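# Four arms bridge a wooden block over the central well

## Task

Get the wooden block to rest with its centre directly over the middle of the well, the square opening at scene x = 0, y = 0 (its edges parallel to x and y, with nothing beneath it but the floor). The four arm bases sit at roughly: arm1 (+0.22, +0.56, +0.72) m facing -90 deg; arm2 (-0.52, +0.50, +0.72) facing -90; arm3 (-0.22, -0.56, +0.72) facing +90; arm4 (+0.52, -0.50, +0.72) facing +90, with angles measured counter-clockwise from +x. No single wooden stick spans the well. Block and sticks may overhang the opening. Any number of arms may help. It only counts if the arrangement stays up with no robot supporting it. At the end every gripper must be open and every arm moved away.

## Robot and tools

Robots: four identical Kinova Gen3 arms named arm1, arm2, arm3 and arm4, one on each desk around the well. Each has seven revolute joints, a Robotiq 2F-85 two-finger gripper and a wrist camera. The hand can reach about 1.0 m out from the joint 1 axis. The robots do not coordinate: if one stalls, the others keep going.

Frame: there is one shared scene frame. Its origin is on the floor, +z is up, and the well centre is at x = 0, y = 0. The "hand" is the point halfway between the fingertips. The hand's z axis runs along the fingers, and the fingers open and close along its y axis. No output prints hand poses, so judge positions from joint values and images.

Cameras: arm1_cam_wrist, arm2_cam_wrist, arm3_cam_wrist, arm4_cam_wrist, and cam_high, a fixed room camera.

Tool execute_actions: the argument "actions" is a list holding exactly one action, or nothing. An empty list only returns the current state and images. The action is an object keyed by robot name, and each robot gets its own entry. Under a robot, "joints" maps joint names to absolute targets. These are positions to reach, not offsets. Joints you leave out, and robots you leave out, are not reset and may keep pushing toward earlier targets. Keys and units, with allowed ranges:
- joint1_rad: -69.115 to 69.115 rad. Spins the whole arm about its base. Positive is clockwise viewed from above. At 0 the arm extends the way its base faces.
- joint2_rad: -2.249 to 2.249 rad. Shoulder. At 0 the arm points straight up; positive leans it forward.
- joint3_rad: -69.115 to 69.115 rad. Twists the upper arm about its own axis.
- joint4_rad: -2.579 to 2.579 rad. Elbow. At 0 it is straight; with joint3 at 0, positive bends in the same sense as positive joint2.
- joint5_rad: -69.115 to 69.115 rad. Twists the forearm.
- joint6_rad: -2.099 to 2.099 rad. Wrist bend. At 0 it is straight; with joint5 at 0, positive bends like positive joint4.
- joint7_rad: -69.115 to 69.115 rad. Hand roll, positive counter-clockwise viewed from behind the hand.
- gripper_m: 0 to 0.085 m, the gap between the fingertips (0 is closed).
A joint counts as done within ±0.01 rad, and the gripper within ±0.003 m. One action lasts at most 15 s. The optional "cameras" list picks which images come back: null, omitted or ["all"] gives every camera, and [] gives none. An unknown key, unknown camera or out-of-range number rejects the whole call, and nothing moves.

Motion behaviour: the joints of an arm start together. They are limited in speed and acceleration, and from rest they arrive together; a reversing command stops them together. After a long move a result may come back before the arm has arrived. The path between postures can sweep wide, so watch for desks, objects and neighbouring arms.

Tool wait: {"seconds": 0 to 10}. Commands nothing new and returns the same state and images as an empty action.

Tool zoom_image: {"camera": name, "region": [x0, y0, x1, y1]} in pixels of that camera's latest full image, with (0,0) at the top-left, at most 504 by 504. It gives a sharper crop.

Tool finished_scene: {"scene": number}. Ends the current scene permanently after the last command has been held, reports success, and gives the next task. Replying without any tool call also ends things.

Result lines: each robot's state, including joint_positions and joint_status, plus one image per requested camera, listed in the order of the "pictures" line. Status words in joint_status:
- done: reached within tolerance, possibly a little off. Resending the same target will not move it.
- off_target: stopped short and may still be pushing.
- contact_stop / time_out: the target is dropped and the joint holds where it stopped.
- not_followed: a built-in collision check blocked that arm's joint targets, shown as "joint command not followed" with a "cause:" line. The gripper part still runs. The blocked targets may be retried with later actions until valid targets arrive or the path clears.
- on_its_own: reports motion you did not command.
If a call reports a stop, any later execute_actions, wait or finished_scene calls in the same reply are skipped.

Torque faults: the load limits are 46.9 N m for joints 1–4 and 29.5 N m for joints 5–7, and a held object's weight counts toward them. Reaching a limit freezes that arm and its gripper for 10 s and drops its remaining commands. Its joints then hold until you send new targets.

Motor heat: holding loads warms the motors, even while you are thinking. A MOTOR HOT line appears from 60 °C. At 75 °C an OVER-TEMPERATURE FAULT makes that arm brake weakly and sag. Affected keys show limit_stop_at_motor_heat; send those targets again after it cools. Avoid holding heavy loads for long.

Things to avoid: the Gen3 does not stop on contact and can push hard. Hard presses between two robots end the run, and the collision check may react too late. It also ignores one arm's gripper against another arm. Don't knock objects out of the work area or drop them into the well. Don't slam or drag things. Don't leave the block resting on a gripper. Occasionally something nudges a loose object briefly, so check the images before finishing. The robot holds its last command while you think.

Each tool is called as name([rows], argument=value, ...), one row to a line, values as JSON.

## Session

execute_actions(actions=[], cameras=["cam_high"])

zoom_image(camera="cam_high", region=[0, 50, 252, 302])

zoom_image(camera="cam_high", region=[252, 50, 504, 302])

zoom_image(camera="cam_high", region=[0, 252, 252, 504])

zoom_image(camera="cam_high", region=[252, 252, 504, 504])

Scene clock: 0.00 s.
Motor temperatures (°C, as the motors report them): arm1=[30 26 24 26 36 33 38] | arm2=[32 26 26 30 32 36 38] | arm3=[26 26 25 27 36 34 39] | arm4=[30 32 28 26 36 37 47]
arm1.joint_positions: joint1_rad=-0.481 joint2_rad=-0.387 joint3_rad=-0.058 joint4_rad=+1.466 joint5_rad=+0.003 joint6_rad=+1.965 joint7_rad=+1.724 gripper_m=+0.085
arm1.joint_status: not commanded
arm1.hand: x=+0.2740 y=+0.4224 z=+1.3399 quat_wxyz=(-0.032, -0.433, -0.900, +0.039) (m; scene frame)
arm2.joint_positions: joint1_rad=+0.245 joint2_rad=-0.353 joint3_rad=-0.106 joint4_rad=+1.510 joint5_rad=-0.061 joint6_rad=+1.955 joint7_rad=+1.767 gripper_m=+0.085
arm2.joint_status: not commanded
arm2.hand: x=-0.5367 y=+0.3441 z=+1.2781 quat_wxyz=(-0.014, -0.663, -0.749, -0.001) (m; scene frame)
arm3.joint_positions: joint1_rad=-0.238 joint2_rad=-0.386 joint3_rad=-0.119 joint4_rad=+1.470 joint5_rad=-0.014 joint6_rad=+2.011 joint7_rad=+1.313 gripper_m=+0.085
arm3.joint_status: not commanded
arm3.hand: x=-0.2561 y=-0.4322 z=+1.3043 quat_wxyz=(-0.024, +0.751, -0.659, -0.013) (m; scene frame)
arm4.joint_positions: joint1_rad=+0.267 joint2_rad=-0.365 joint3_rad=-0.058 joint4_rad=+1.465 joint5_rad=-0.081 joint6_rad=+2.013 joint7_rad=+1.110 gripper_m=+0.085
arm4.joint_status: not commanded
arm4.hand: x=+0.5450 y=-0.3559 z=+1.2683 quat_wxyz=(+0.015, +0.452, -0.892, -0.019) (m; scene frame)
pictures: cam_high
Images, in order (width x height): cam_high 504x504.

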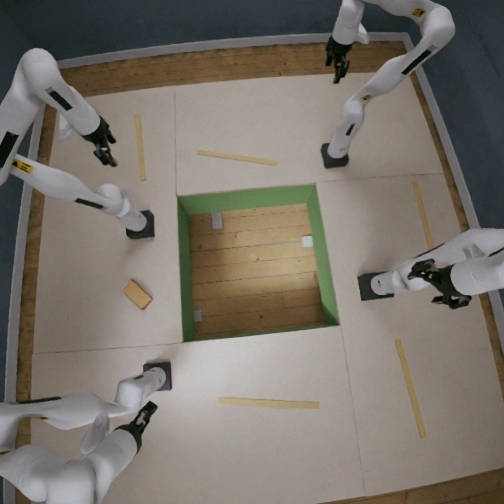

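Region (0, 50, 252, 302) of cam_high's 504x504 image, scaled by 2.000, with more detail than that image has.

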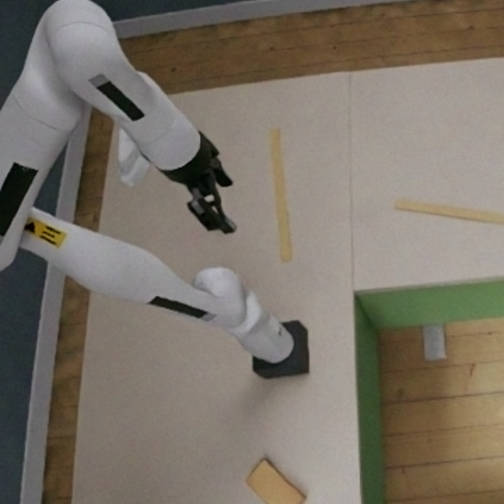

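Region (252, 50, 504, 302) of cam_high's 504x504 image, scaled by 2.000, with more detail than that image has.

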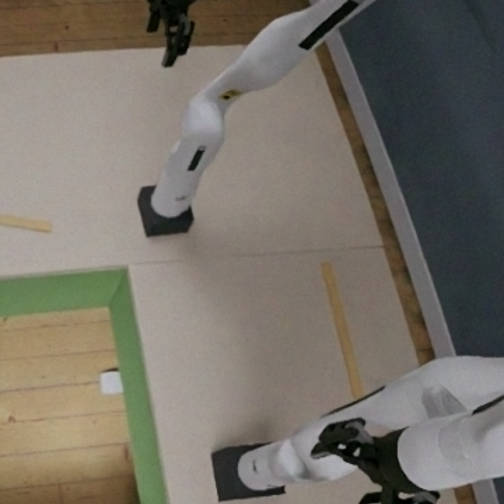

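Region (0, 252, 252, 504) of cam_high's 504x504 image, scaled by 2.000, with more detail than that image has.

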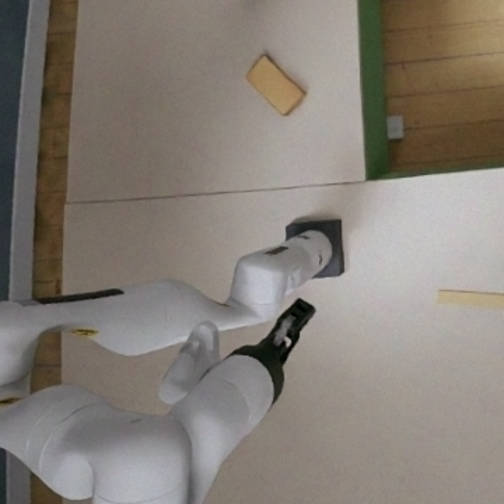

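Region (252, 252, 504, 504) of cam_high's 504x504 image, scaled by 2.000, with more detail than that image has.

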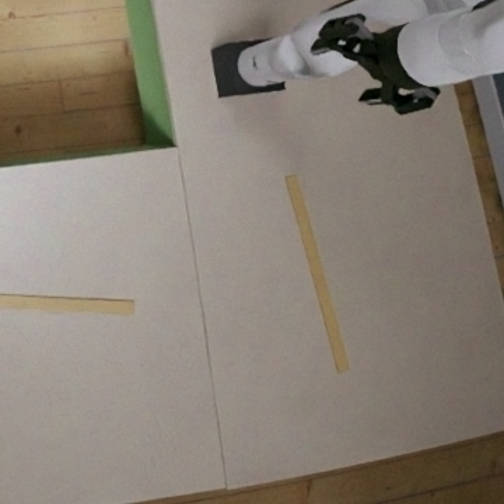

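execute_actions([
  {"arm1":{"joints":{"joint1_rad":2.281,"joint2_rad":0.972,"joint3_rad":0,"joint4_rad":1.558,"joint5_rad":0,"joint6_rad":0.612,"joint7_rad":2.2}},"arm2":{"joints":{"joint1_rad":0.124,"joint2_rad":0.984,"joint3_rad":0,"joint4_rad":1.296,"joint5_rad":0,"joint6_rad":0.861,"joint7_rad":1.396}},"arm3":{"joints":{"joint1_rad":-1.63,"joint2_rad":0.938,"joint3_rad":0,"joint4_rad":1.486,"joint5_rad":0,"joint6_rad":0.717,"joint7_rad":1.567}},"arm4":{"joints":{"joint1_rad":0.262,"joint2_rad":0.911,"joint3_rad":0,"joint4_rad":1.369,"joint5_rad":0,"joint6_rad":0.861,"joint7_rad":1.67}}},
])

Scene clock: 4.47 s.
Motor temperatures (°C, as the motors report them): arm1=[30 26 24 26 36 33 38] | arm2=[32 26 26 30 32 36 38] | arm3=[26 26 25 27 36 34 39] | arm4=[30 32 28 26 36 37 47]
arm1.joint_positions: joint1_rad=+2.281 joint2_rad=+0.972 joint3_rad=+0.000 joint4_rad=+1.558 joint5_rad=+0.000 joint6_rad=+0.612 joint7_rad=+2.200 gripper_m=+0.085
arm1.joint_status: all done
arm1.hand: x=-0.1619 y=+0.9286 z=+0.7799 quat_wxyz=(-0.001, -0.999, +0.048, +0.001) (m; scene frame)
arm2.joint_positions: joint1_rad=+0.124 joint2_rad=+0.984 joint3_rad=+0.000 joint4_rad=+1.296 joint5_rad=+0.000 joint6_rad=+0.861 joint7_rad=+1.396 gripper_m=+0.085
arm2.joint_status: all done
arm2.hand: x=-0.5900 y=-0.0855 z=+0.7796 quat_wxyz=(+0.003, -0.790, -0.613, -0.006) (m; scene frame)
arm3.joint_positions: joint1_rad=-1.630 joint2_rad=+0.938 joint3_rad=+0.000 joint4_rad=+1.486 joint5_rad=+0.000 joint6_rad=+0.717 joint7_rad=+1.567 gripper_m=+0.085
arm3.joint_status: all done
arm3.hand: x=-0.7632 y=-0.5856 z=+0.7798 quat_wxyz=(+0.000, +0.999, +0.044, -0.001) (m; scene frame)
arm4.joint_positions: joint1_rad=+0.262 joint2_rad=+0.911 joint3_rad=+0.000 joint4_rad=+1.369 joint5_rad=+0.000 joint6_rad=+0.861 joint7_rad=+1.670 gripper_m=+0.085
arm4.joint_status: all done
arm4.hand: x=+0.6897 y=+0.0463 z=+0.7786 quat_wxyz=(+0.004, +0.649, -0.761, +0.007) (m; scene frame)
pictures: arm1_cam_wrist, arm2_cam_wrist, arm3_cam_wrist, arm4_cam_wrist, cam_high
Images, in order (width x height): arm1_cam_wrist 504x504, arm2_cam_wrist 504x504, arm3_cam_wrist 504x504, arm4_cam_wrist 504x504, cam_high 504x504.

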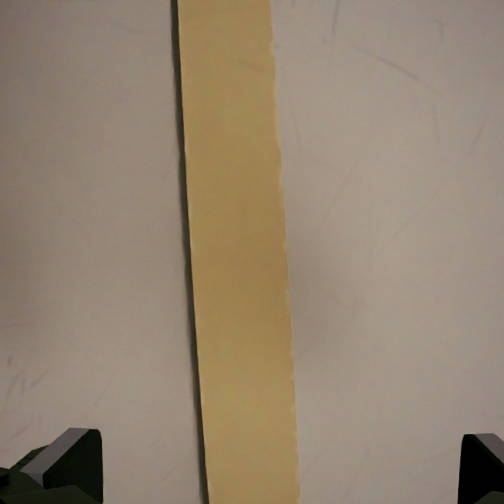

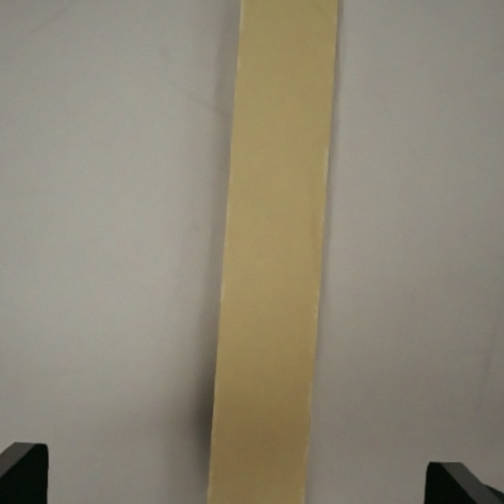

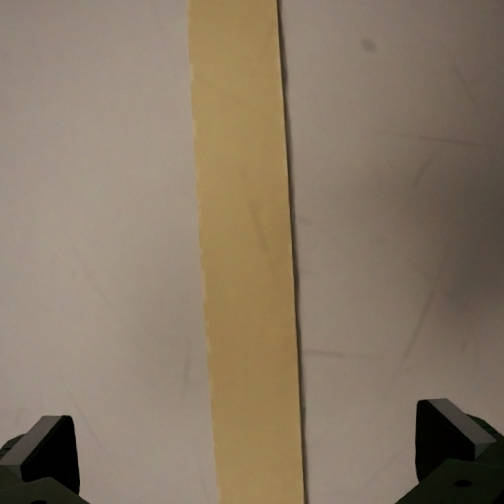

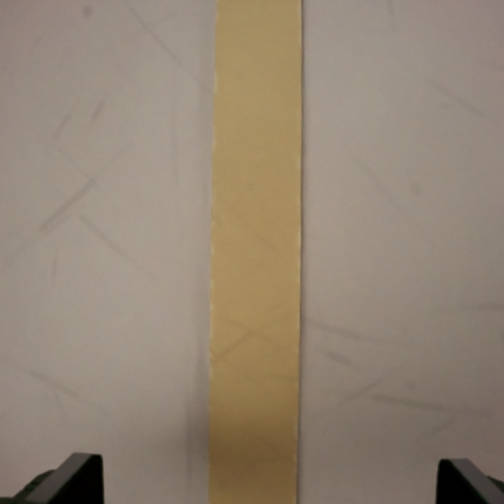

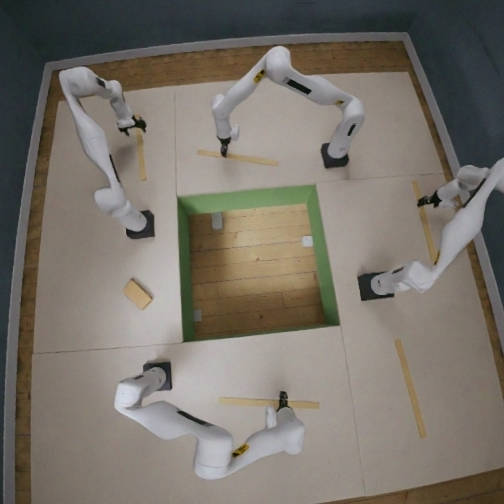

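execute_actions([
  {"arm1":{"joints":{"joint2_rad":1.054,"joint6_rad":0.53,"joint7_rad":2.26,"gripper_m":0.06}},"arm2":{"joints":{"joint2_rad":1.055,"joint6_rad":0.79,"joint7_rad":1.35,"gripper_m":0.06}},"arm3":{"joints":{"joint2_rad":1.017,"joint6_rad":0.638,"joint7_rad":1.6,"gripper_m":0.06}},"arm4":{"joints":{"joint2_rad":0.982,"joint6_rad":0.79,"gripper_m":0.06}}},
], cameras=[])

execute_actions([
  {"arm1":{"joints":{"gripper_m":0.01}},"arm2":{"joints":{"gripper_m":0.01}},"arm3":{"joints":{"gripper_m":0.01}},"arm4":{"joints":{"gripper_m":0.01}}},
], cameras=[])

execute_actions([
  {"arm1":{"joints":{"joint2_rad":0.4,"joint4_rad":2.3,"joint6_rad":0.44,"joint7_rad":3.14}},"arm2":{"joints":{"joint1_rad":0.5,"joint2_rad":0.7,"joint4_rad":1.6,"joint6_rad":0.84,"joint7_rad":1.6}},"arm3":{"joints":{"joint2_rad":0.35,"joint4_rad":2.3,"joint6_rad":0.49,"joint7_rad":0}},"arm4":{"joints":{"joint1_rad":0.05,"joint2_rad":0.7,"joint4_rad":1.685,"joint6_rad":0.756,"joint7_rad":1.0}}},
], cameras=["cam_high"])

execute_actions([
  {"arm1":{"joints":{"joint1_rad":0.635,"joint2_rad":0.45,"joint4_rad":2.415,"joint5_rad":0.573,"joint6_rad":0.0,"joint7_rad":4.793}},"arm3":{"joints":{"joint1_rad":0.682,"joint2_rad":0.655,"joint4_rad":2.423,"joint5_rad":0.8,"joint6_rad":-0.2525,"joint7_rad":-1.726}},"arm4":{"joints":{"joint1_rad":-0.384,"joint2_rad":0.774,"joint4_rad":1.664,"joint5_rad":-0.475,"joint6_rad":0.641,"joint7_rad":-0.013}}},
], cameras=["cam_high"])

execute_actions([
  {"arm1":{"joints":{"joint2_rad":0.771,"joint6_rad":-0.336}},"arm2":{"joints":{"joint1_rad":-0.34,"joint2_rad":0.821,"joint4_rad":1.6735,"joint5_rad":-0.512,"joint6_rad":0.5926,"joint7_rad":0.032}}},
], cameras=["cam_high"])

zoom_image(camera="cam_high", region=[150, 150, 370, 370])

Scene clock: 6.10 s.
Motor temperatures (°C, as the motors report them): arm1=[30 26 24 26 36 33 38] | arm2=[32 26 26 30 32 36 38] | arm3=[26 26 25 27 36 34 39] | arm4=[30 32 28 26 36 37 47]
arm1.joint_positions: joint1_rad=+2.281 joint2_rad=+1.054 joint3_rad=+0.000 joint4_rad=+1.558 joint5_rad=+0.000 joint6_rad=+0.530 joint7_rad=+2.260 gripper_m=+0.060
arm1.joint_status: all done
arm1.hand: x=-0.1594 y=+0.9262 z=+0.7368 quat_wxyz=(-0.001, -1.000, +0.018, +0.001) (m; scene frame)
arm2.joint_positions: joint1_rad=+0.124 joint2_rad=+1.055 joint3_rad=+0.000 joint4_rad=+1.296 joint5_rad=+0.000 joint6_rad=+0.790 joint7_rad=+1.350 gripper_m=+0.060
arm2.joint_status: all done
arm2.hand: x=-0.5898 y=-0.0855 z=+0.7378 quat_wxyz=(+0.003, -0.804, -0.594, -0.005) (m; scene frame)
arm3.joint_positions: joint1_rad=-1.630 joint2_rad=+1.017 joint3_rad=+0.000 joint4_rad=+1.486 joint5_rad=+0.000 joint6_rad=+0.638 joint7_rad=+1.600 gripper_m=+0.060
arm3.joint_status: all done
arm3.hand: x=-0.7625 y=-0.5855 z=+0.7367 quat_wxyz=(+0.000, +0.998, +0.061, -0.001) (m; scene frame)
arm4.joint_positions: joint1_rad=+0.262 joint2_rad=+0.982 joint3_rad=+0.000 joint4_rad=+1.369 joint5_rad=+0.000 joint6_rad=+0.790 joint7_rad=+1.670 gripper_m=+0.060
arm4.joint_status: all done
arm4.hand: x=+0.6903 y=+0.0479 z=+0.7380 quat_wxyz=(+0.004, +0.649, -0.761, +0.007) (m; scene frame)
pictures: none
No camera images: the call's "cameras" was empty. Leave "cameras" out to get every camera's image.

Scene clock: 6.97 s.
Motor temperatures (°C, as the motors report them): arm1=[30 26 24 26 36 33 38] | arm2=[32 26 26 30 32 36 38] | arm3=[26 26 25 27 36 34 39] | arm4=[30 32 28 26 36 37 47]
arm1.joint_positions: joint1_rad=+2.281 joint2_rad=+1.052 joint3_rad=+0.000 joint4_rad=+1.557 joint5_rad=+0.000 joint6_rad=+0.530 joint7_rad=+2.260 gripper_m=+0.024
arm1.joint_status: gripper_m off_target (ended at +0.024, target +0.010)
arm1.hand: x=-0.1600 y=+0.9274 z=+0.7381 quat_wxyz=(+0.000, -1.000, +0.018, +0.002) (m; scene frame)
arm2.joint_positions: joint1_rad=+0.124 joint2_rad=+1.050 joint3_rad=+0.000 joint4_rad=+1.294 joint5_rad=+0.000 joint6_rad=+0.790 joint7_rad=+1.350 gripper_m=+0.024
arm2.joint_status: gripper_m off_target (ended at +0.024, target +0.010)
arm2.hand: x=-0.5894 y=-0.0880 z=+0.7412 quat_wxyz=(+0.001, -0.804, -0.595, -0.004) (m; scene frame)
arm3.joint_positions: joint1_rad=-1.630 joint2_rad=+1.014 joint3_rad=+0.000 joint4_rad=+1.485 joint5_rad=+0.000 joint6_rad=+0.638 joint7_rad=+1.600 gripper_m=+0.024
arm3.joint_status: gripper_m off_target (ended at +0.024, target +0.010)
arm3.hand: x=-0.7635 y=-0.5860 z=+0.7381 quat_wxyz=(+0.000, +0.998, +0.061, -0.002) (m; scene frame)
arm4.joint_positions: joint1_rad=+0.261 joint2_rad=+0.976 joint3_rad=-0.001 joint4_rad=+1.367 joint5_rad=-0.001 joint6_rad=+0.791 joint7_rad=+1.670 gripper_m=+0.024
arm4.joint_status: gripper_m off_target (ended at +0.024, target +0.010)
arm4.hand: x=+0.6897 y=+0.0507 z=+0.7417 quat_wxyz=(+0.002, +0.649, -0.761, +0.004) (m; scene frame)
pictures: none
No camera images: the call's "cameras" was empty. Leave "cameras" out to get every camera's image.

Scene clock: 9.33 s.
Motor temperatures (°C, as the motors report them): arm1=[30 26 24 26 36 33 38] | arm2=[32 27 26 30 32 36 38] | arm3=[26 26 25 27 36 34 39] | arm4=[30 32 28 26 36 37 47]
arm1.joint_positions: joint1_rad=+2.281 joint2_rad=+0.400 joint3_rad=+0.000 joint4_rad=+2.300 joint5_rad=+0.000 joint6_rad=+0.440 joint7_rad=+3.140 gripper_m=+0.024
arm1.joint_status: all done
arm1.hand: x=+0.0102 y=+0.7768 z=+0.9032 quat_wxyz=(+0.000, -0.912, -0.410, +0.002) (m; scene frame)
arm2.joint_positions: joint1_rad=+0.500 joint2_rad=+0.700 joint3_rad=+0.000 joint4_rad=+1.600 joint5_rad=+0.000 joint6_rad=+0.840 joint7_rad=+1.600 gripper_m=+0.024
arm2.joint_status: all done
arm2.hand: x=-0.7640 y=+0.0550 z=+0.8644 quat_wxyz=(+0.004, -0.840, -0.543, -0.005) (m; scene frame)
arm3.joint_positions: joint1_rad=-1.630 joint2_rad=+0.350 joint3_rad=+0.000 joint4_rad=+2.300 joint5_rad=+0.000 joint6_rad=+0.490 joint7_rad=+0.000 gripper_m=+0.024
arm3.joint_status: all done
arm3.hand: x=-0.5110 y=-0.5622 z=+0.8855 quat_wxyz=(+0.001, +0.739, -0.674, -0.001) (m; scene frame)
arm4.joint_positions: joint1_rad=+0.050 joint2_rad=+0.700 joint3_rad=+0.000 joint4_rad=+1.685 joint5_rad=+0.000 joint6_rad=+0.756 joint7_rad=+1.000 gripper_m=+0.024
arm4.joint_status: all done
arm4.hand: x=+0.5670 y=-0.0137 z=+0.8192 quat_wxyz=(+0.003, +0.459, -0.888, +0.008) (m; scene frame)
pictures: cam_high
Images, in order (width x height): cam_high 504x504.

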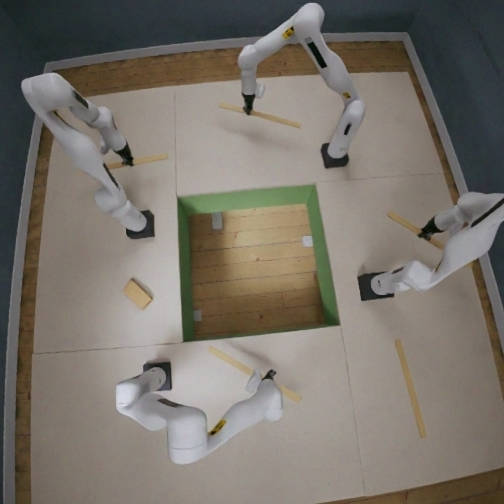

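Scene clock: 12.83 s.
Motor temperatures (°C, as the motors report them): arm1=[30 26 24 26 36 33 38] | arm2=[32 27 26 30 32 36 38] | arm3=[26 26 25 27 36 34 39] | arm4=[30 32 28 26 36 37 47]
arm1.joint_positions: joint1_rad=+0.635 joint2_rad=+0.450 joint3_rad=+0.000 joint4_rad=+2.415 joint5_rad=+0.573 joint6_rad=+0.000 joint7_rad=+4.793 gripper_m=+0.024
arm1.joint_status: all done
arm1.hand: x=-0.0167 y=+0.2935 z=+0.8893 quat_wxyz=(+0.138, +0.702, -0.699, +0.018) (m; scene frame)
arm2.joint_positions: joint1_rad=+0.500 joint2_rad=+0.700 joint3_rad=+0.000 joint4_rad=+1.600 joint5_rad=+0.000 joint6_rad=+0.840 joint7_rad=+1.600 gripper_m=+0.024
arm2.joint_status: not commanded
arm2.hand: x=-0.7640 y=+0.0550 z=+0.8644 quat_wxyz=(+0.004, -0.840, -0.543, -0.005) (m; scene frame)
arm3.joint_positions: joint1_rad=+0.681 joint2_rad=+0.655 joint3_rad=+0.000 joint4_rad=+2.423 joint5_rad=+0.800 joint6_rad=-0.252 joint7_rad=-1.726 gripper_m=+0.024
arm3.joint_status: all done
arm3.hand: x=-0.0309 y=-0.2625 z=+0.8007 quat_wxyz=(+0.106, -0.698, -0.700, -0.105) (m; scene frame)
arm4.joint_positions: joint1_rad=-0.384 joint2_rad=+0.775 joint3_rad=+0.000 joint4_rad=+1.664 joint5_rad=-0.475 joint6_rad=+0.641 joint7_rad=-0.013 gripper_m=+0.024
arm4.joint_status: all done
arm4.hand: x=+0.2631 y=-0.0294 z=+0.8004 quat_wxyz=(+0.148, -0.001, -0.989, +0.008) (m; scene frame)
pictures: cam_high
Images, in order (width x height): cam_high 504x504.

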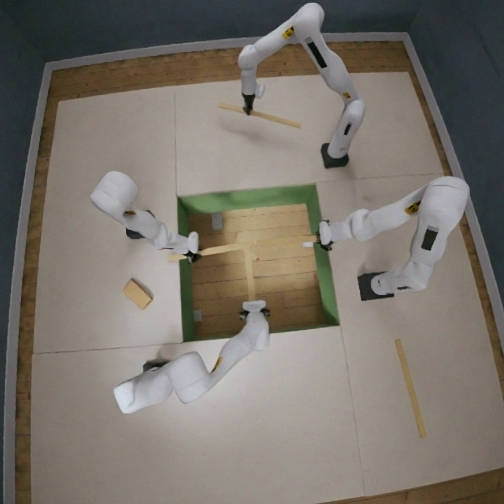

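Scene clock: 15.20 s.
Motor temperatures (°C, as the motors report them): arm1=[30 26 24 26 36 33 38] | arm2=[32 27 26 30 32 36 38] | arm3=[26 26 25 27 36 34 39] | arm4=[30 32 28 26 36 37 47]
arm1.joint_positions: joint1_rad=+0.635 joint2_rad=+0.771 joint3_rad=+0.000 joint4_rad=+2.415 joint5_rad=+0.573 joint6_rad=-0.336 joint7_rad=+4.793 gripper_m=+0.024
arm1.joint_status: all done
arm1.hand: x=+0.0283 y=+0.2608 z=+0.8025 quat_wxyz=(+0.107, +0.699, -0.699, +0.105) (m; scene frame)
arm2.joint_positions: joint1_rad=-0.340 joint2_rad=+0.821 joint3_rad=+0.000 joint4_rad=+1.674 joint5_rad=-0.512 joint6_rad=+0.593 joint7_rad=+0.032 gripper_m=+0.024
arm2.joint_status: all done
arm2.hand: x=-0.2635 y=+0.0300 z=+0.8039 quat_wxyz=(+0.006, -0.988, +0.001, -0.152) (m; scene frame)
arm3.joint_positions: joint1_rad=+0.681 joint2_rad=+0.655 joint3_rad=+0.000 joint4_rad=+2.423 joint5_rad=+0.800 joint6_rad=-0.253 joint7_rad=-1.726 gripper_m=+0.024
arm3.joint_status: not commanded
arm3.hand: x=-0.0309 y=-0.2626 z=+0.8007 quat_wxyz=(+0.106, -0.698, -0.700, -0.105) (m; scene frame)
arm4.joint_positions: joint1_rad=-0.384 joint2_rad=+0.775 joint3_rad=+0.000 joint4_rad=+1.665 joint5_rad=-0.475 joint6_rad=+0.641 joint7_rad=-0.013 gripper_m=+0.024
arm4.joint_status: not commanded
arm4.hand: x=+0.2631 y=-0.0294 z=+0.8004 quat_wxyz=(+0.148, -0.001, -0.989, +0.008) (m; scene frame)
pictures: cam_high
Images, in order (width x height): cam_high 504x504.

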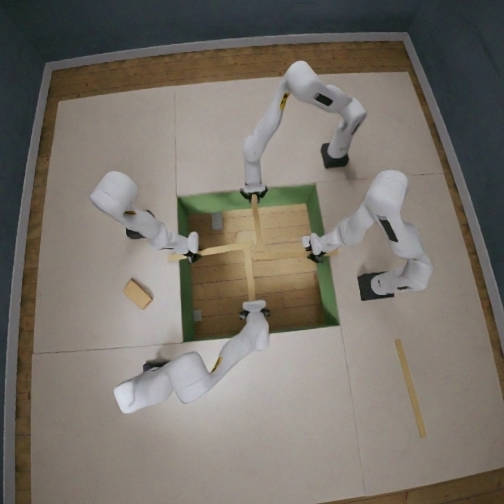

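Region (150, 150, 370, 370) of cam_high's 504x504 image, scaled by 2.291, with more detail than that image has.

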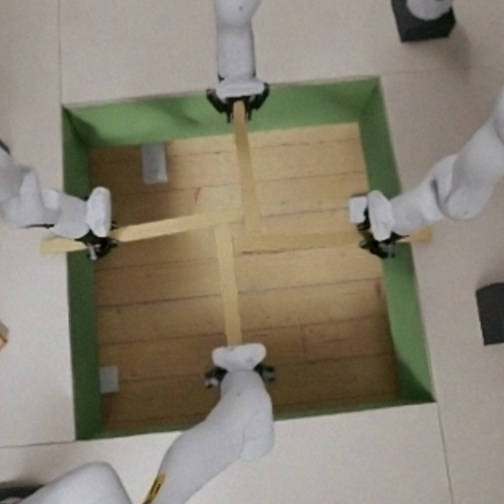

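zoom_image(camera="cam_high", region=[230, 225, 280, 275])

Region (230, 225, 280, 275) of cam_high's 504x504 image, scaled by 10.080, with more detail than that image has.

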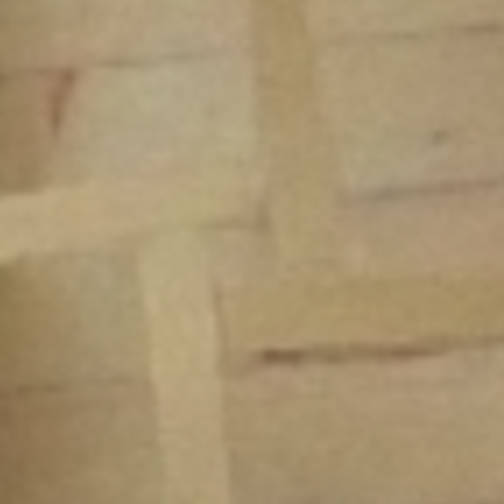

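execute_actions([
  {"arm2":{"joints":{"joint1_rad":-0.4,"joint2_rad":0.842,"joint4_rad":1.6283,"joint5_rad":-0.4947,"joint6_rad":0.596,"joint7_rad":-0.045}},"arm4":{"joints":{"joint1_rad":-0.37}}},
], cameras=[])

execute_actions([
  {"arm3":{"joints":{"joint1_rad":0.616,"joint2_rad":0.664,"joint4_rad":2.3427,"joint5_rad":0.952,"joint6_rad":-0.2014,"joint7_rad":-1.95}}},
], cameras=[])

execute_actions([
  {"arm4":{"joints":{"joint1_rad":-0.443,"joint2_rad":0.792,"joint4_rad":1.617,"joint5_rad":-0.4555,"joint6_rad":0.651,"joint7_rad":-0.093}}},
], cameras=[])

execute_actions([
  {"arm1":{"joints":{"joint1_rad":0.565,"joint2_rad":0.77,"joint4_rad":2.3365,"joint5_rad":0.653,"joint6_rad":-0.2714,"joint7_rad":4.635}}},
], cameras=["cam_high"])

zoom_image(camera="cam_high", region=[215, 210, 295, 290])

Scene clock: 16.60 s.
Motor temperatures (°C, as the motors report them): arm1=[30 26 24 26 36 33 38] | arm2=[32 27 26 30 32 36 38] | arm3=[26 26 25 27 36 34 39] | arm4=[30 32 28 26 36 37 47]
arm1.joint_positions: joint1_rad=+0.635 joint2_rad=+0.772 joint3_rad=+0.000 joint4_rad=+2.415 joint5_rad=+0.573 joint6_rad=-0.335 joint7_rad=+4.793 gripper_m=+0.024
arm1.joint_status: not commanded
arm1.hand: x=+0.0287 y=+0.2611 z=+0.8022 quat_wxyz=(+0.106, +0.700, -0.699, +0.105) (m; scene frame)
arm2.joint_positions: joint1_rad=-0.400 joint2_rad=+0.842 joint3_rad=+0.000 joint4_rad=+1.628 joint5_rad=-0.495 joint6_rad=+0.596 joint7_rad=-0.045 gripper_m=+0.024
arm2.joint_status: all done
arm2.hand: x=-0.2303 y=+0.0297 z=+0.8025 quat_wxyz=(+0.006, -0.988, +0.001, -0.152) (m; scene frame)
arm3.joint_positions: joint1_rad=+0.682 joint2_rad=+0.655 joint3_rad=+0.000 joint4_rad=+2.423 joint5_rad=+0.800 joint6_rad=-0.252 joint7_rad=-1.726 gripper_m=+0.024
arm3.joint_status: not commanded
arm3.hand: x=-0.0304 y=-0.2628 z=+0.8007 quat_wxyz=(+0.106, -0.699, -0.700, -0.105) (m; scene frame)
arm4.joint_positions: joint1_rad=-0.370 joint2_rad=+0.774 joint3_rad=+0.000 joint4_rad=+1.664 joint5_rad=-0.475 joint6_rad=+0.641 joint7_rad=-0.013 gripper_m=+0.024
arm4.joint_status: all done
arm4.hand: x=+0.2693 y=-0.0258 z=+0.8005 quat_wxyz=(+0.148, -0.008, -0.989, +0.007) (m; scene frame)
pictures: none
No camera images: the call's "cameras" was empty. Leave "cameras" out to get every camera's image.

Scene clock: 17.60 s.
Motor temperatures (°C, as the motors report them): arm1=[30 26 24 26 36 33 38] | arm2=[32 27 26 30 32 36 38] | arm3=[26 26 25 27 36 34 39] | arm4=[30 32 28 26 36 37 47]
arm1.joint_positions: joint1_rad=+0.635 joint2_rad=+0.772 joint3_rad=+0.000 joint4_rad=+2.415 joint5_rad=+0.573 joint6_rad=-0.335 joint7_rad=+4.793 gripper_m=+0.024
arm1.joint_status: not commanded
arm1.hand: x=+0.0287 y=+0.2611 z=+0.8022 quat_wxyz=(+0.106, +0.700, -0.699, +0.105) (m; scene frame)
arm2.joint_positions: joint1_rad=-0.400 joint2_rad=+0.842 joint3_rad=+0.000 joint4_rad=+1.628 joint5_rad=-0.495 joint6_rad=+0.596 joint7_rad=-0.045 gripper_m=+0.024
arm2.joint_status: not commanded
arm2.hand: x=-0.2303 y=+0.0298 z=+0.8025 quat_wxyz=(+0.006, -0.988, +0.001, -0.152) (m; scene frame)
arm3.joint_positions: joint1_rad=+0.616 joint2_rad=+0.664 joint3_rad=+0.000 joint4_rad=+2.343 joint5_rad=+0.952 joint6_rad=-0.201 joint7_rad=-1.950 gripper_m=+0.024
arm3.joint_status: all done
arm3.hand: x=-0.0303 y=-0.2298 z=+0.8006 quat_wxyz=(+0.106, -0.699, -0.699, -0.105) (m; scene frame)
arm4.joint_positions: joint1_rad=-0.370 joint2_rad=+0.774 joint3_rad=+0.000 joint4_rad=+1.664 joint5_rad=-0.475 joint6_rad=+0.641 joint7_rad=-0.013 gripper_m=+0.024
arm4.joint_status: not commanded
arm4.hand: x=+0.2693 y=-0.0258 z=+0.8005 quat_wxyz=(+0.148, -0.008, -0.989, +0.007) (m; scene frame)
pictures: none
No camera images: the call's "cameras" was empty. Leave "cameras" out to get every camera's image.

Scene clock: 18.53 s.
Motor temperatures (°C, as the motors report them): arm1=[30 26 24 26 36 33 38] | arm2=[32 27 26 30 32 36 38] | arm3=[26 26 25 27 36 34 39] | arm4=[30 32 28 26 36 37 47]
arm1.joint_positions: joint1_rad=+0.635 joint2_rad=+0.772 joint3_rad=+0.000 joint4_rad=+2.416 joint5_rad=+0.573 joint6_rad=-0.335 joint7_rad=+4.793 gripper_m=+0.024
arm1.joint_status: not commanded
arm1.hand: x=+0.0288 y=+0.2612 z=+0.8021 quat_wxyz=(+0.106, +0.699, -0.699, +0.105) (m; scene frame)
arm2.joint_positions: joint1_rad=-0.400 joint2_rad=+0.842 joint3_rad=+0.000 joint4_rad=+1.628 joint5_rad=-0.495 joint6_rad=+0.596 joint7_rad=-0.045 gripper_m=+0.024
arm2.joint_status: not commanded
arm2.hand: x=-0.2303 y=+0.0298 z=+0.8024 quat_wxyz=(+0.006, -0.988, +0.001, -0.152) (m; scene frame)
arm3.joint_positions: joint1_rad=+0.616 joint2_rad=+0.665 joint3_rad=+0.000 joint4_rad=+2.343 joint5_rad=+0.952 joint6_rad=-0.201 joint7_rad=-1.950 gripper_m=+0.024
arm3.joint_status: not commanded
arm3.hand: x=-0.0307 y=-0.2299 z=+0.8005 quat_wxyz=(+0.106, -0.699, -0.700, -0.105) (m; scene frame)
arm4.joint_positions: joint1_rad=-0.443 joint2_rad=+0.792 joint3_rad=+0.000 joint4_rad=+1.617 joint5_rad=-0.456 joint6_rad=+0.651 joint7_rad=-0.093 gripper_m=+0.024
arm4.joint_status: all done
arm4.hand: x=+0.2301 y=-0.0290 z=+0.8015 quat_wxyz=(+0.148, -0.001, -0.989, +0.008) (m; scene frame)
pictures: none
No camera images: the call's "cameras" was empty. Leave "cameras" out to get every camera's image.

Scene clock: 19.50 s.
Motor temperatures (°C, as the motors report them): arm1=[30 26 24 26 36 33 38] | arm2=[32 27 26 30 32 36 38] | arm3=[26 26 25 27 36 34 39] | arm4=[30 32 28 26 36 37 47]
arm1.joint_positions: joint1_rad=+0.565 joint2_rad=+0.770 joint3_rad=+0.000 joint4_rad=+2.337 joint5_rad=+0.653 joint6_rad=-0.271 joint7_rad=+4.635 gripper_m=+0.024
arm1.joint_status: all done
arm1.hand: x=+0.0300 y=+0.2274 z=+0.8027 quat_wxyz=(+0.107, +0.699, -0.699, +0.106) (m; scene frame)
arm2.joint_positions: joint1_rad=-0.400 joint2_rad=+0.842 joint3_rad=+0.000 joint4_rad=+1.628 joint5_rad=-0.495 joint6_rad=+0.596 joint7_rad=-0.045 gripper_m=+0.024
arm2.joint_status: not commanded
arm2.hand: x=-0.2303 y=+0.0300 z=+0.8022 quat_wxyz=(+0.006, -0.988, +0.001, -0.152) (m; scene frame)
arm3.joint_positions: joint1_rad=+0.616 joint2_rad=+0.665 joint3_rad=+0.000 joint4_rad=+2.343 joint5_rad=+0.952 joint6_rad=-0.201 joint7_rad=-1.950 gripper_m=+0.024
arm3.joint_status: not commanded
arm3.hand: x=-0.0306 y=-0.2300 z=+0.8004 quat_wxyz=(+0.106, -0.699, -0.700, -0.105) (m; scene frame)
arm4.joint_positions: joint1_rad=-0.443 joint2_rad=+0.792 joint3_rad=+0.000 joint4_rad=+1.617 joint5_rad=-0.455 joint6_rad=+0.651 joint7_rad=-0.093 gripper_m=+0.024
arm4.joint_status: not commanded
arm4.hand: x=+0.2301 y=-0.0291 z=+0.8014 quat_wxyz=(+0.148, -0.001, -0.989, +0.009) (m; scene frame)
pictures: cam_high
Images, in order (width x height): cam_high 504x504.

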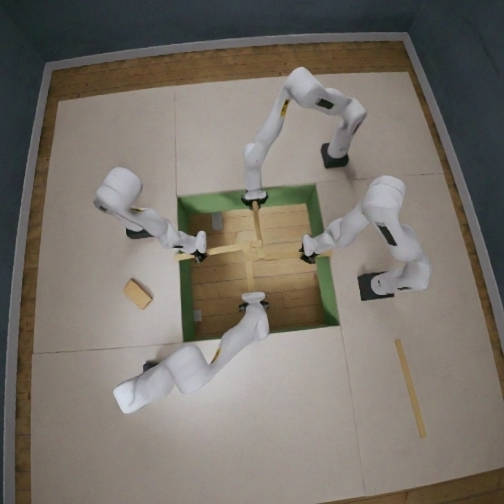

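Region (215, 210, 295, 290) of cam_high's 504x504 image, scaled by 6.300, with more detail than that image has.

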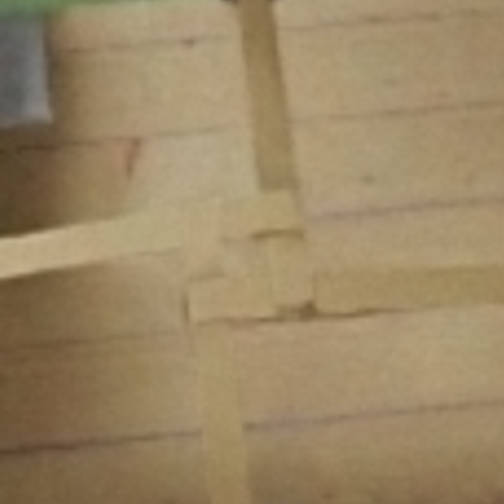

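execute_actions([
  {"arm1":{"joints":{"joint1_rad":0.516,"joint2_rad":0.824,"joint4_rad":2.2648,"joint5_rad":0.705,"joint6_rad":-0.157,"joint7_rad":4.535}},"arm2":{"joints":{"joint1_rad":-0.4535,"joint2_rad":0.889,"joint4_rad":1.5815,"joint5_rad":-0.315,"joint6_rad":0.5975,"joint7_rad":-0.246}},"arm3":{"joints":{"joint1_rad":0.558,"joint2_rad":0.7246,"joint4_rad":2.254,"joint5_rad":1.466,"joint6_rad":-0.1005,"joint7_rad":-2.518}},"arm4":{"joints":{"joint1_rad":-0.475,"joint2_rad":0.832,"joint4_rad":1.591,"joint5_rad":-0.297,"joint6_rad":0.648,"joint7_rad":-0.25}}},
], cameras=[])

execute_actions([
  {"arm1":{"joints":{"joint1_rad":0.491,"joint2_rad":0.856,"joint4_rad":2.211,"joint5_rad":0.98,"joint6_rad":-0.081,"joint7_rad":4.235}},"arm2":{"joints":{"joint1_rad":-0.482,"joint2_rad":0.919,"joint4_rad":1.55,"joint5_rad":-0.208,"joint6_rad":0.615,"joint7_rad":-0.362}},"arm3":{"joints":{"joint1_rad":0.538,"joint2_rad":0.759,"joint4_rad":2.218,"joint5_rad":2.16,"joint6_rad":-0.081,"joint7_rad":-3.229}},"arm4":{"joints":{"joint1_rad":-0.5,"joint2_rad":0.86,"joint4_rad":1.568,"joint5_rad":-0.198,"joint6_rad":0.661,"joint7_rad":-0.352}}},
], cameras=["cam_high"])

zoom_image(camera="cam_high", region=[160, 170, 350, 360])

Scene clock: 21.20 s.
Motor temperatures (°C, as the motors report them): arm1=[30 26 24 26 36 33 38] | arm2=[32 27 26 30 32 36 38] | arm3=[26 26 25 27 36 34 39] | arm4=[30 32 28 26 36 37 47]
arm1.joint_positions: joint1_rad=+0.516 joint2_rad=+0.825 joint3_rad=+0.000 joint4_rad=+2.265 joint5_rad=+0.705 joint6_rad=-0.156 joint7_rad=+4.535 gripper_m=+0.024
arm1.joint_status: all done
arm1.hand: x=+0.0312 y=+0.2304 z=+0.7788 quat_wxyz=(+0.071, +0.703, -0.704, +0.070) (m; scene frame)
arm2.joint_positions: joint1_rad=-0.454 joint2_rad=+0.889 joint3_rad=+0.000 joint4_rad=+1.582 joint5_rad=-0.315 joint6_rad=+0.598 joint7_rad=-0.246 gripper_m=+0.024
arm2.joint_status: all done
arm2.hand: x=-0.2294 y=+0.0305 z=+0.7793 quat_wxyz=(+0.007, -0.995, +0.000, -0.102) (m; scene frame)
arm3.joint_positions: joint1_rad=+0.558 joint2_rad=+0.725 joint3_rad=+0.000 joint4_rad=+2.254 joint5_rad=+1.466 joint6_rad=-0.101 joint7_rad=-2.518 gripper_m=+0.024
arm3.joint_status: all done
arm3.hand: x=-0.0305 y=-0.2247 z=+0.7780 quat_wxyz=(+0.071, -0.703, -0.704, -0.070) (m; scene frame)
arm4.joint_positions: joint1_rad=-0.475 joint2_rad=+0.832 joint3_rad=+0.000 joint4_rad=+1.591 joint5_rad=-0.297 joint6_rad=+0.648 joint7_rad=-0.250 gripper_m=+0.024
arm4.joint_status: all done
arm4.hand: x=+0.2415 y=-0.0289 z=+0.7787 quat_wxyz=(+0.099, -0.002, -0.995, +0.009) (m; scene frame)
pictures: none
No camera images: the call's "cameras" was empty. Leave "cameras" out to get every camera's image.

Scene clock: 22.43 s.
Motor temperatures (°C, as the motors report them): arm1=[30 26 24 26 36 33 38] | arm2=[32 27 26 30 32 36 38] | arm3=[26 26 25 27 36 34 39] | arm4=[30 32 28 26 36 37 47]
arm1.joint_positions: joint1_rad=+0.490 joint2_rad=+0.857 joint3_rad=-0.001 joint4_rad=+2.211 joint5_rad=+0.981 joint6_rad=-0.082 joint7_rad=+4.236 gripper_m=+0.024
arm1.joint_status: all done
arm1.hand: x=+0.0314 y=+0.2299 z=+0.7660 quat_wxyz=(+0.049, +0.706, -0.704, +0.049) (m; scene frame)
arm2.joint_positions: joint1_rad=-0.482 joint2_rad=+0.918 joint3_rad=-0.001 joint4_rad=+1.549 joint5_rad=-0.208 joint6_rad=+0.615 joint7_rad=-0.362 gripper_m=+0.024
arm2.joint_status: all done
arm2.hand: x=-0.2302 y=+0.0303 z=+0.7672 quat_wxyz=(+0.007, -0.997, +0.000, -0.072) (m; scene frame)
arm3.joint_positions: joint1_rad=+0.537 joint2_rad=+0.758 joint3_rad=-0.002 joint4_rad=+2.216 joint5_rad=+2.160 joint6_rad=-0.082 joint7_rad=-3.228 gripper_m=+0.024
arm3.joint_status: all done
arm3.hand: x=-0.0316 y=-0.2285 z=+0.7658 quat_wxyz=(+0.050, -0.703, -0.707, -0.049) (m; scene frame)
arm4.joint_positions: joint1_rad=-0.502 joint2_rad=+0.857 joint3_rad=-0.002 joint4_rad=+1.567 joint5_rad=-0.199 joint6_rad=+0.661 joint7_rad=-0.351 gripper_m=+0.024
arm4.joint_status: all done
arm4.hand: x=+0.2431 y=-0.0301 z=+0.7675 quat_wxyz=(+0.069, +0.001, -0.998, +0.010) (m; scene frame)
pictures: cam_high
Images, in order (width x height): cam_high 504x504.

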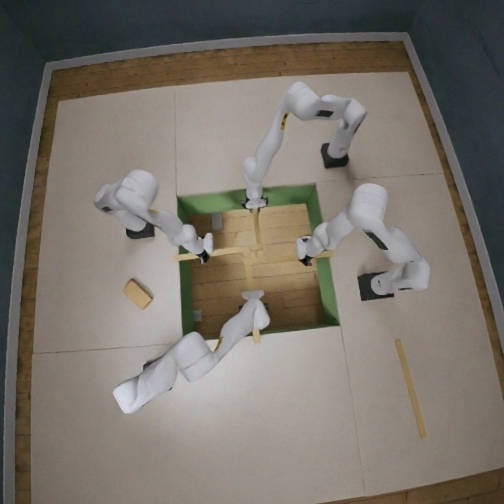

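Region (160, 170, 350, 360) of cam_high's 504x504 image, scaled by 2.653, with more detail than that image has.

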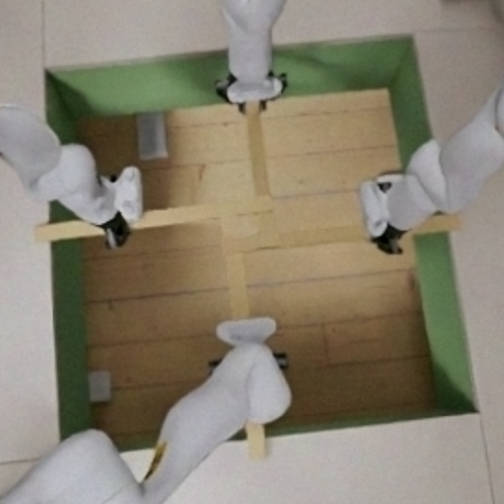

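execute_actions([
  {"arm1":{"joints":{"gripper_m":0.06}},"arm2":{"joints":{"gripper_m":0.06}},"arm4":{"joints":{"gripper_m":0.06}},"arm3":{"joints":{"gripper_m":0.06}}},
], cameras=[])

execute_actions([
  {"arm1":{"joints":{"joint2_rad":0.55,"joint4_rad":2.44}},"arm2":{"joints":{"joint2_rad":0.7,"joint6_rad":0.83}},"arm4":{"joints":{"joint2_rad":0.65,"joint6_rad":0.87}},"arm3":{"joints":{"joint2_rad":0.45,"joint4_rad":2.44,"gripper_m":0.085}}},
], cameras=[])

execute_actions([
  {"arm1":{"joints":{"joint1_rad":-1.2,"joint2_rad":0.2}},"arm2":{"joints":{"joint1_rad":0.5,"joint2_rad":0.3}},"arm4":{"joints":{"joint1_rad":0.7,"joint2_rad":0.3}},"arm3":{"joints":{"joint1_rad":1.623,"joint2_rad":0.573,"joint4_rad":2.188,"joint5_rad":0,"joint6_rad":0.381,"joint7_rad":-0.747}}},
], cameras=["cam_high","arm3_cam_wrist"])

zoom_image(camera="cam_high", region=[160, 170, 350, 360])

Scene clock: 23.97 s.
Motor temperatures (°C, as the motors report them): arm1=[30 26 24 26 36 33 38] | arm2=[32 27 26 30 32 36 38] | arm3=[26 26 25 27 36 34 39] | arm4=[30 32 28 26 36 37 47]
arm1.joint_positions: joint1_rad=+0.491 joint2_rad=+0.856 joint3_rad=+0.000 joint4_rad=+2.211 joint5_rad=+0.980 joint6_rad=-0.081 joint7_rad=+4.235 gripper_m=+0.060
arm1.joint_status: all done
arm1.hand: x=+0.0301 y=+0.2305 z=+0.7664 quat_wxyz=(+0.050, +0.705, -0.706, +0.049) (m; scene frame)
arm2.joint_positions: joint1_rad=-0.482 joint2_rad=+0.919 joint3_rad=+0.000 joint4_rad=+1.550 joint5_rad=-0.208 joint6_rad=+0.615 joint7_rad=-0.362 gripper_m=+0.060
arm2.joint_status: all done
arm2.hand: x=-0.2310 y=+0.0306 z=+0.7668 quat_wxyz=(+0.007, -0.997, +0.000, -0.071) (m; scene frame)
arm3.joint_positions: joint1_rad=+0.538 joint2_rad=+0.759 joint3_rad=+0.000 joint4_rad=+2.218 joint5_rad=+2.160 joint6_rad=-0.081 joint7_rad=-3.229 gripper_m=+0.060
arm3.joint_status: all done
arm3.hand: x=-0.0311 y=-0.2305 z=+0.7651 quat_wxyz=(+0.049, -0.705, -0.706, -0.048) (m; scene frame)
arm4.joint_positions: joint1_rad=-0.500 joint2_rad=+0.860 joint3_rad=+0.000 joint4_rad=+1.568 joint5_rad=-0.198 joint6_rad=+0.661 joint7_rad=-0.352 gripper_m=+0.060
arm4.joint_status: all done
arm4.hand: x=+0.2462 y=-0.0299 z=+0.7655 quat_wxyz=(+0.067, -0.001, -0.998, +0.011) (m; scene frame)
pictures: none
No camera images: the call's "cameras" was empty. Leave "cameras" out to get every camera's image.

Scene clock: 25.50 s.
Motor temperatures (°C, as the motors report them): arm1=[30 26 24 26 36 33 38] | arm2=[32 27 26 30 32 36 38] | arm3=[26 27 25 27 36 34 39] | arm4=[30 32 28 26 36 37 47]
arm1.joint_positions: joint1_rad=+0.491 joint2_rad=+0.550 joint3_rad=+0.000 joint4_rad=+2.440 joint5_rad=+0.980 joint6_rad=-0.081 joint7_rad=+4.235 gripper_m=+0.060
arm1.joint_status: all done
arm1.hand: x=+0.0547 y=+0.2746 z=+0.8556 quat_wxyz=(+0.087, +0.704, -0.702, +0.059) (m; scene frame)
arm2.joint_positions: joint1_rad=-0.482 joint2_rad=+0.700 joint3_rad=+0.000 joint4_rad=+1.550 joint5_rad=-0.208 joint6_rad=+0.830 joint7_rad=-0.362 gripper_m=+0.060
arm2.joint_status: all done
arm2.hand: x=-0.2294 y=+0.0459 z=+0.8835 quat_wxyz=(+0.012, -0.996, -0.015, -0.087) (m; scene frame)
arm3.joint_positions: joint1_rad=+0.538 joint2_rad=+0.450 joint3_rad=+0.000 joint4_rad=+2.440 joint5_rad=+2.160 joint6_rad=-0.081 joint7_rad=-3.229 gripper_m=+0.085
arm3.joint_status: all done
arm3.hand: x=-0.0567 y=-0.2770 z=+0.8487 quat_wxyz=(+0.061, -0.701, -0.705, -0.089) (m; scene frame)
arm4.joint_positions: joint1_rad=-0.500 joint2_rad=+0.650 joint3_rad=+0.000 joint4_rad=+1.568 joint5_rad=-0.198 joint6_rad=+0.870 joint7_rad=-0.352 gripper_m=+0.060
arm4.joint_status: all done
arm4.hand: x=+0.2470 y=-0.0490 z=+0.8757 quat_wxyz=(+0.080, +0.013, -0.997, +0.016) (m; scene frame)
pictures: none
No camera images: the call's "cameras" was empty. Leave "cameras" out to get every camera's image.

Scene clock: 28.53 s.
Motor temperatures (°C, as the motors report them): arm1=[30 26 24 26 36 33 38] | arm2=[32 27 26 30 32 36 38] | arm3=[26 27 25 27 36 34 39] | arm4=[30 32 28 26 36 37 47]
arm1.joint_positions: joint1_rad=-1.200 joint2_rad=+0.200 joint3_rad=+0.000 joint4_rad=+2.440 joint5_rad=+0.980 joint6_rad=-0.081 joint7_rad=+4.235 gripper_m=+0.060
arm1.joint_status: all done
arm1.hand: x=+0.5834 y=+0.4077 z=+0.9820 quat_wxyz=(+0.088, +0.960, +0.065, +0.256) (m; scene frame)
arm2.joint_positions: joint1_rad=+0.500 joint2_rad=+0.300 joint3_rad=+0.000 joint4_rad=+1.550 joint5_rad=-0.208 joint6_rad=+0.830 joint7_rad=-0.362 gripper_m=+0.060
arm2.joint_status: all done
arm2.hand: x=-0.7491 y=-0.0233 z=+1.1039 quat_wxyz=(-0.225, -0.870, +0.431, -0.080) (m; scene frame)
arm3.joint_positions: joint1_rad=+1.623 joint2_rad=+0.573 joint3_rad=+0.000 joint4_rad=+2.188 joint5_rad=+0.000 joint6_rad=+0.381 joint7_rad=-0.747 gripper_m=+0.085
arm3.joint_status: all done
arm3.hand: x=+0.1273 y=-0.5914 z=+0.8286 quat_wxyz=(+0.000, -0.920, -0.392, +0.001) (m; scene frame)
arm4.joint_positions: joint1_rad=+0.700 joint2_rad=+0.300 joint3_rad=+0.000 joint4_rad=+1.568 joint5_rad=-0.198 joint6_rad=+0.870 joint7_rad=-0.352 gripper_m=+0.060
arm4.joint_status: all done
arm4.hand: x=+0.8542 y=-0.0597 z=+1.0669 quat_wxyz=(+0.046, -0.529, -0.822, -0.205) (m; scene frame)
pictures: arm3_cam_wrist, cam_high
Images, in order (width x height): arm3_cam_wrist 504x504, cam_high 504x504.

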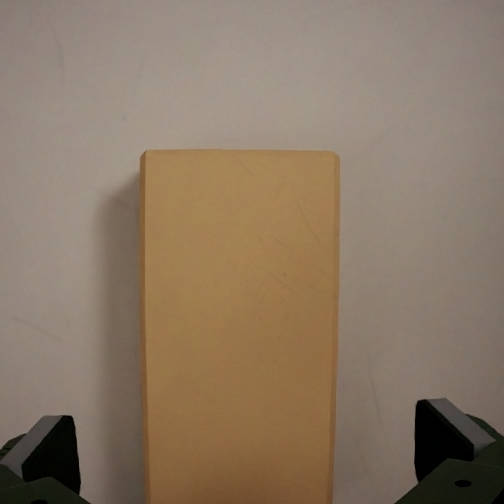

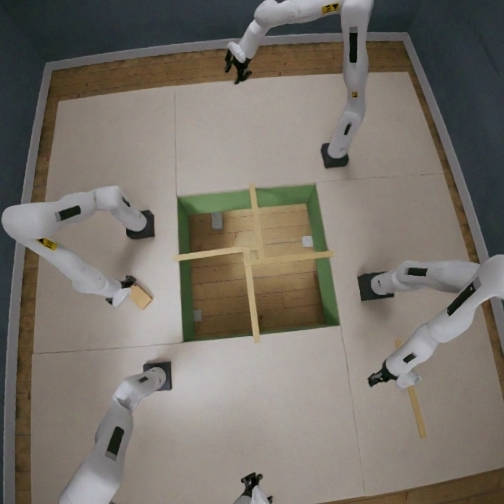

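Region (160, 170, 350, 360) of cam_high's 504x504 image, scaled by 2.653, with more detail than that image has.

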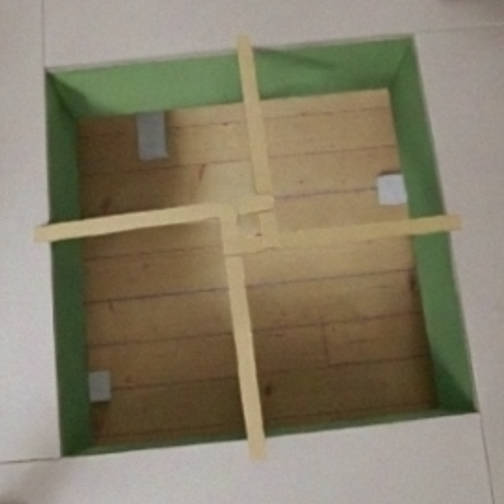

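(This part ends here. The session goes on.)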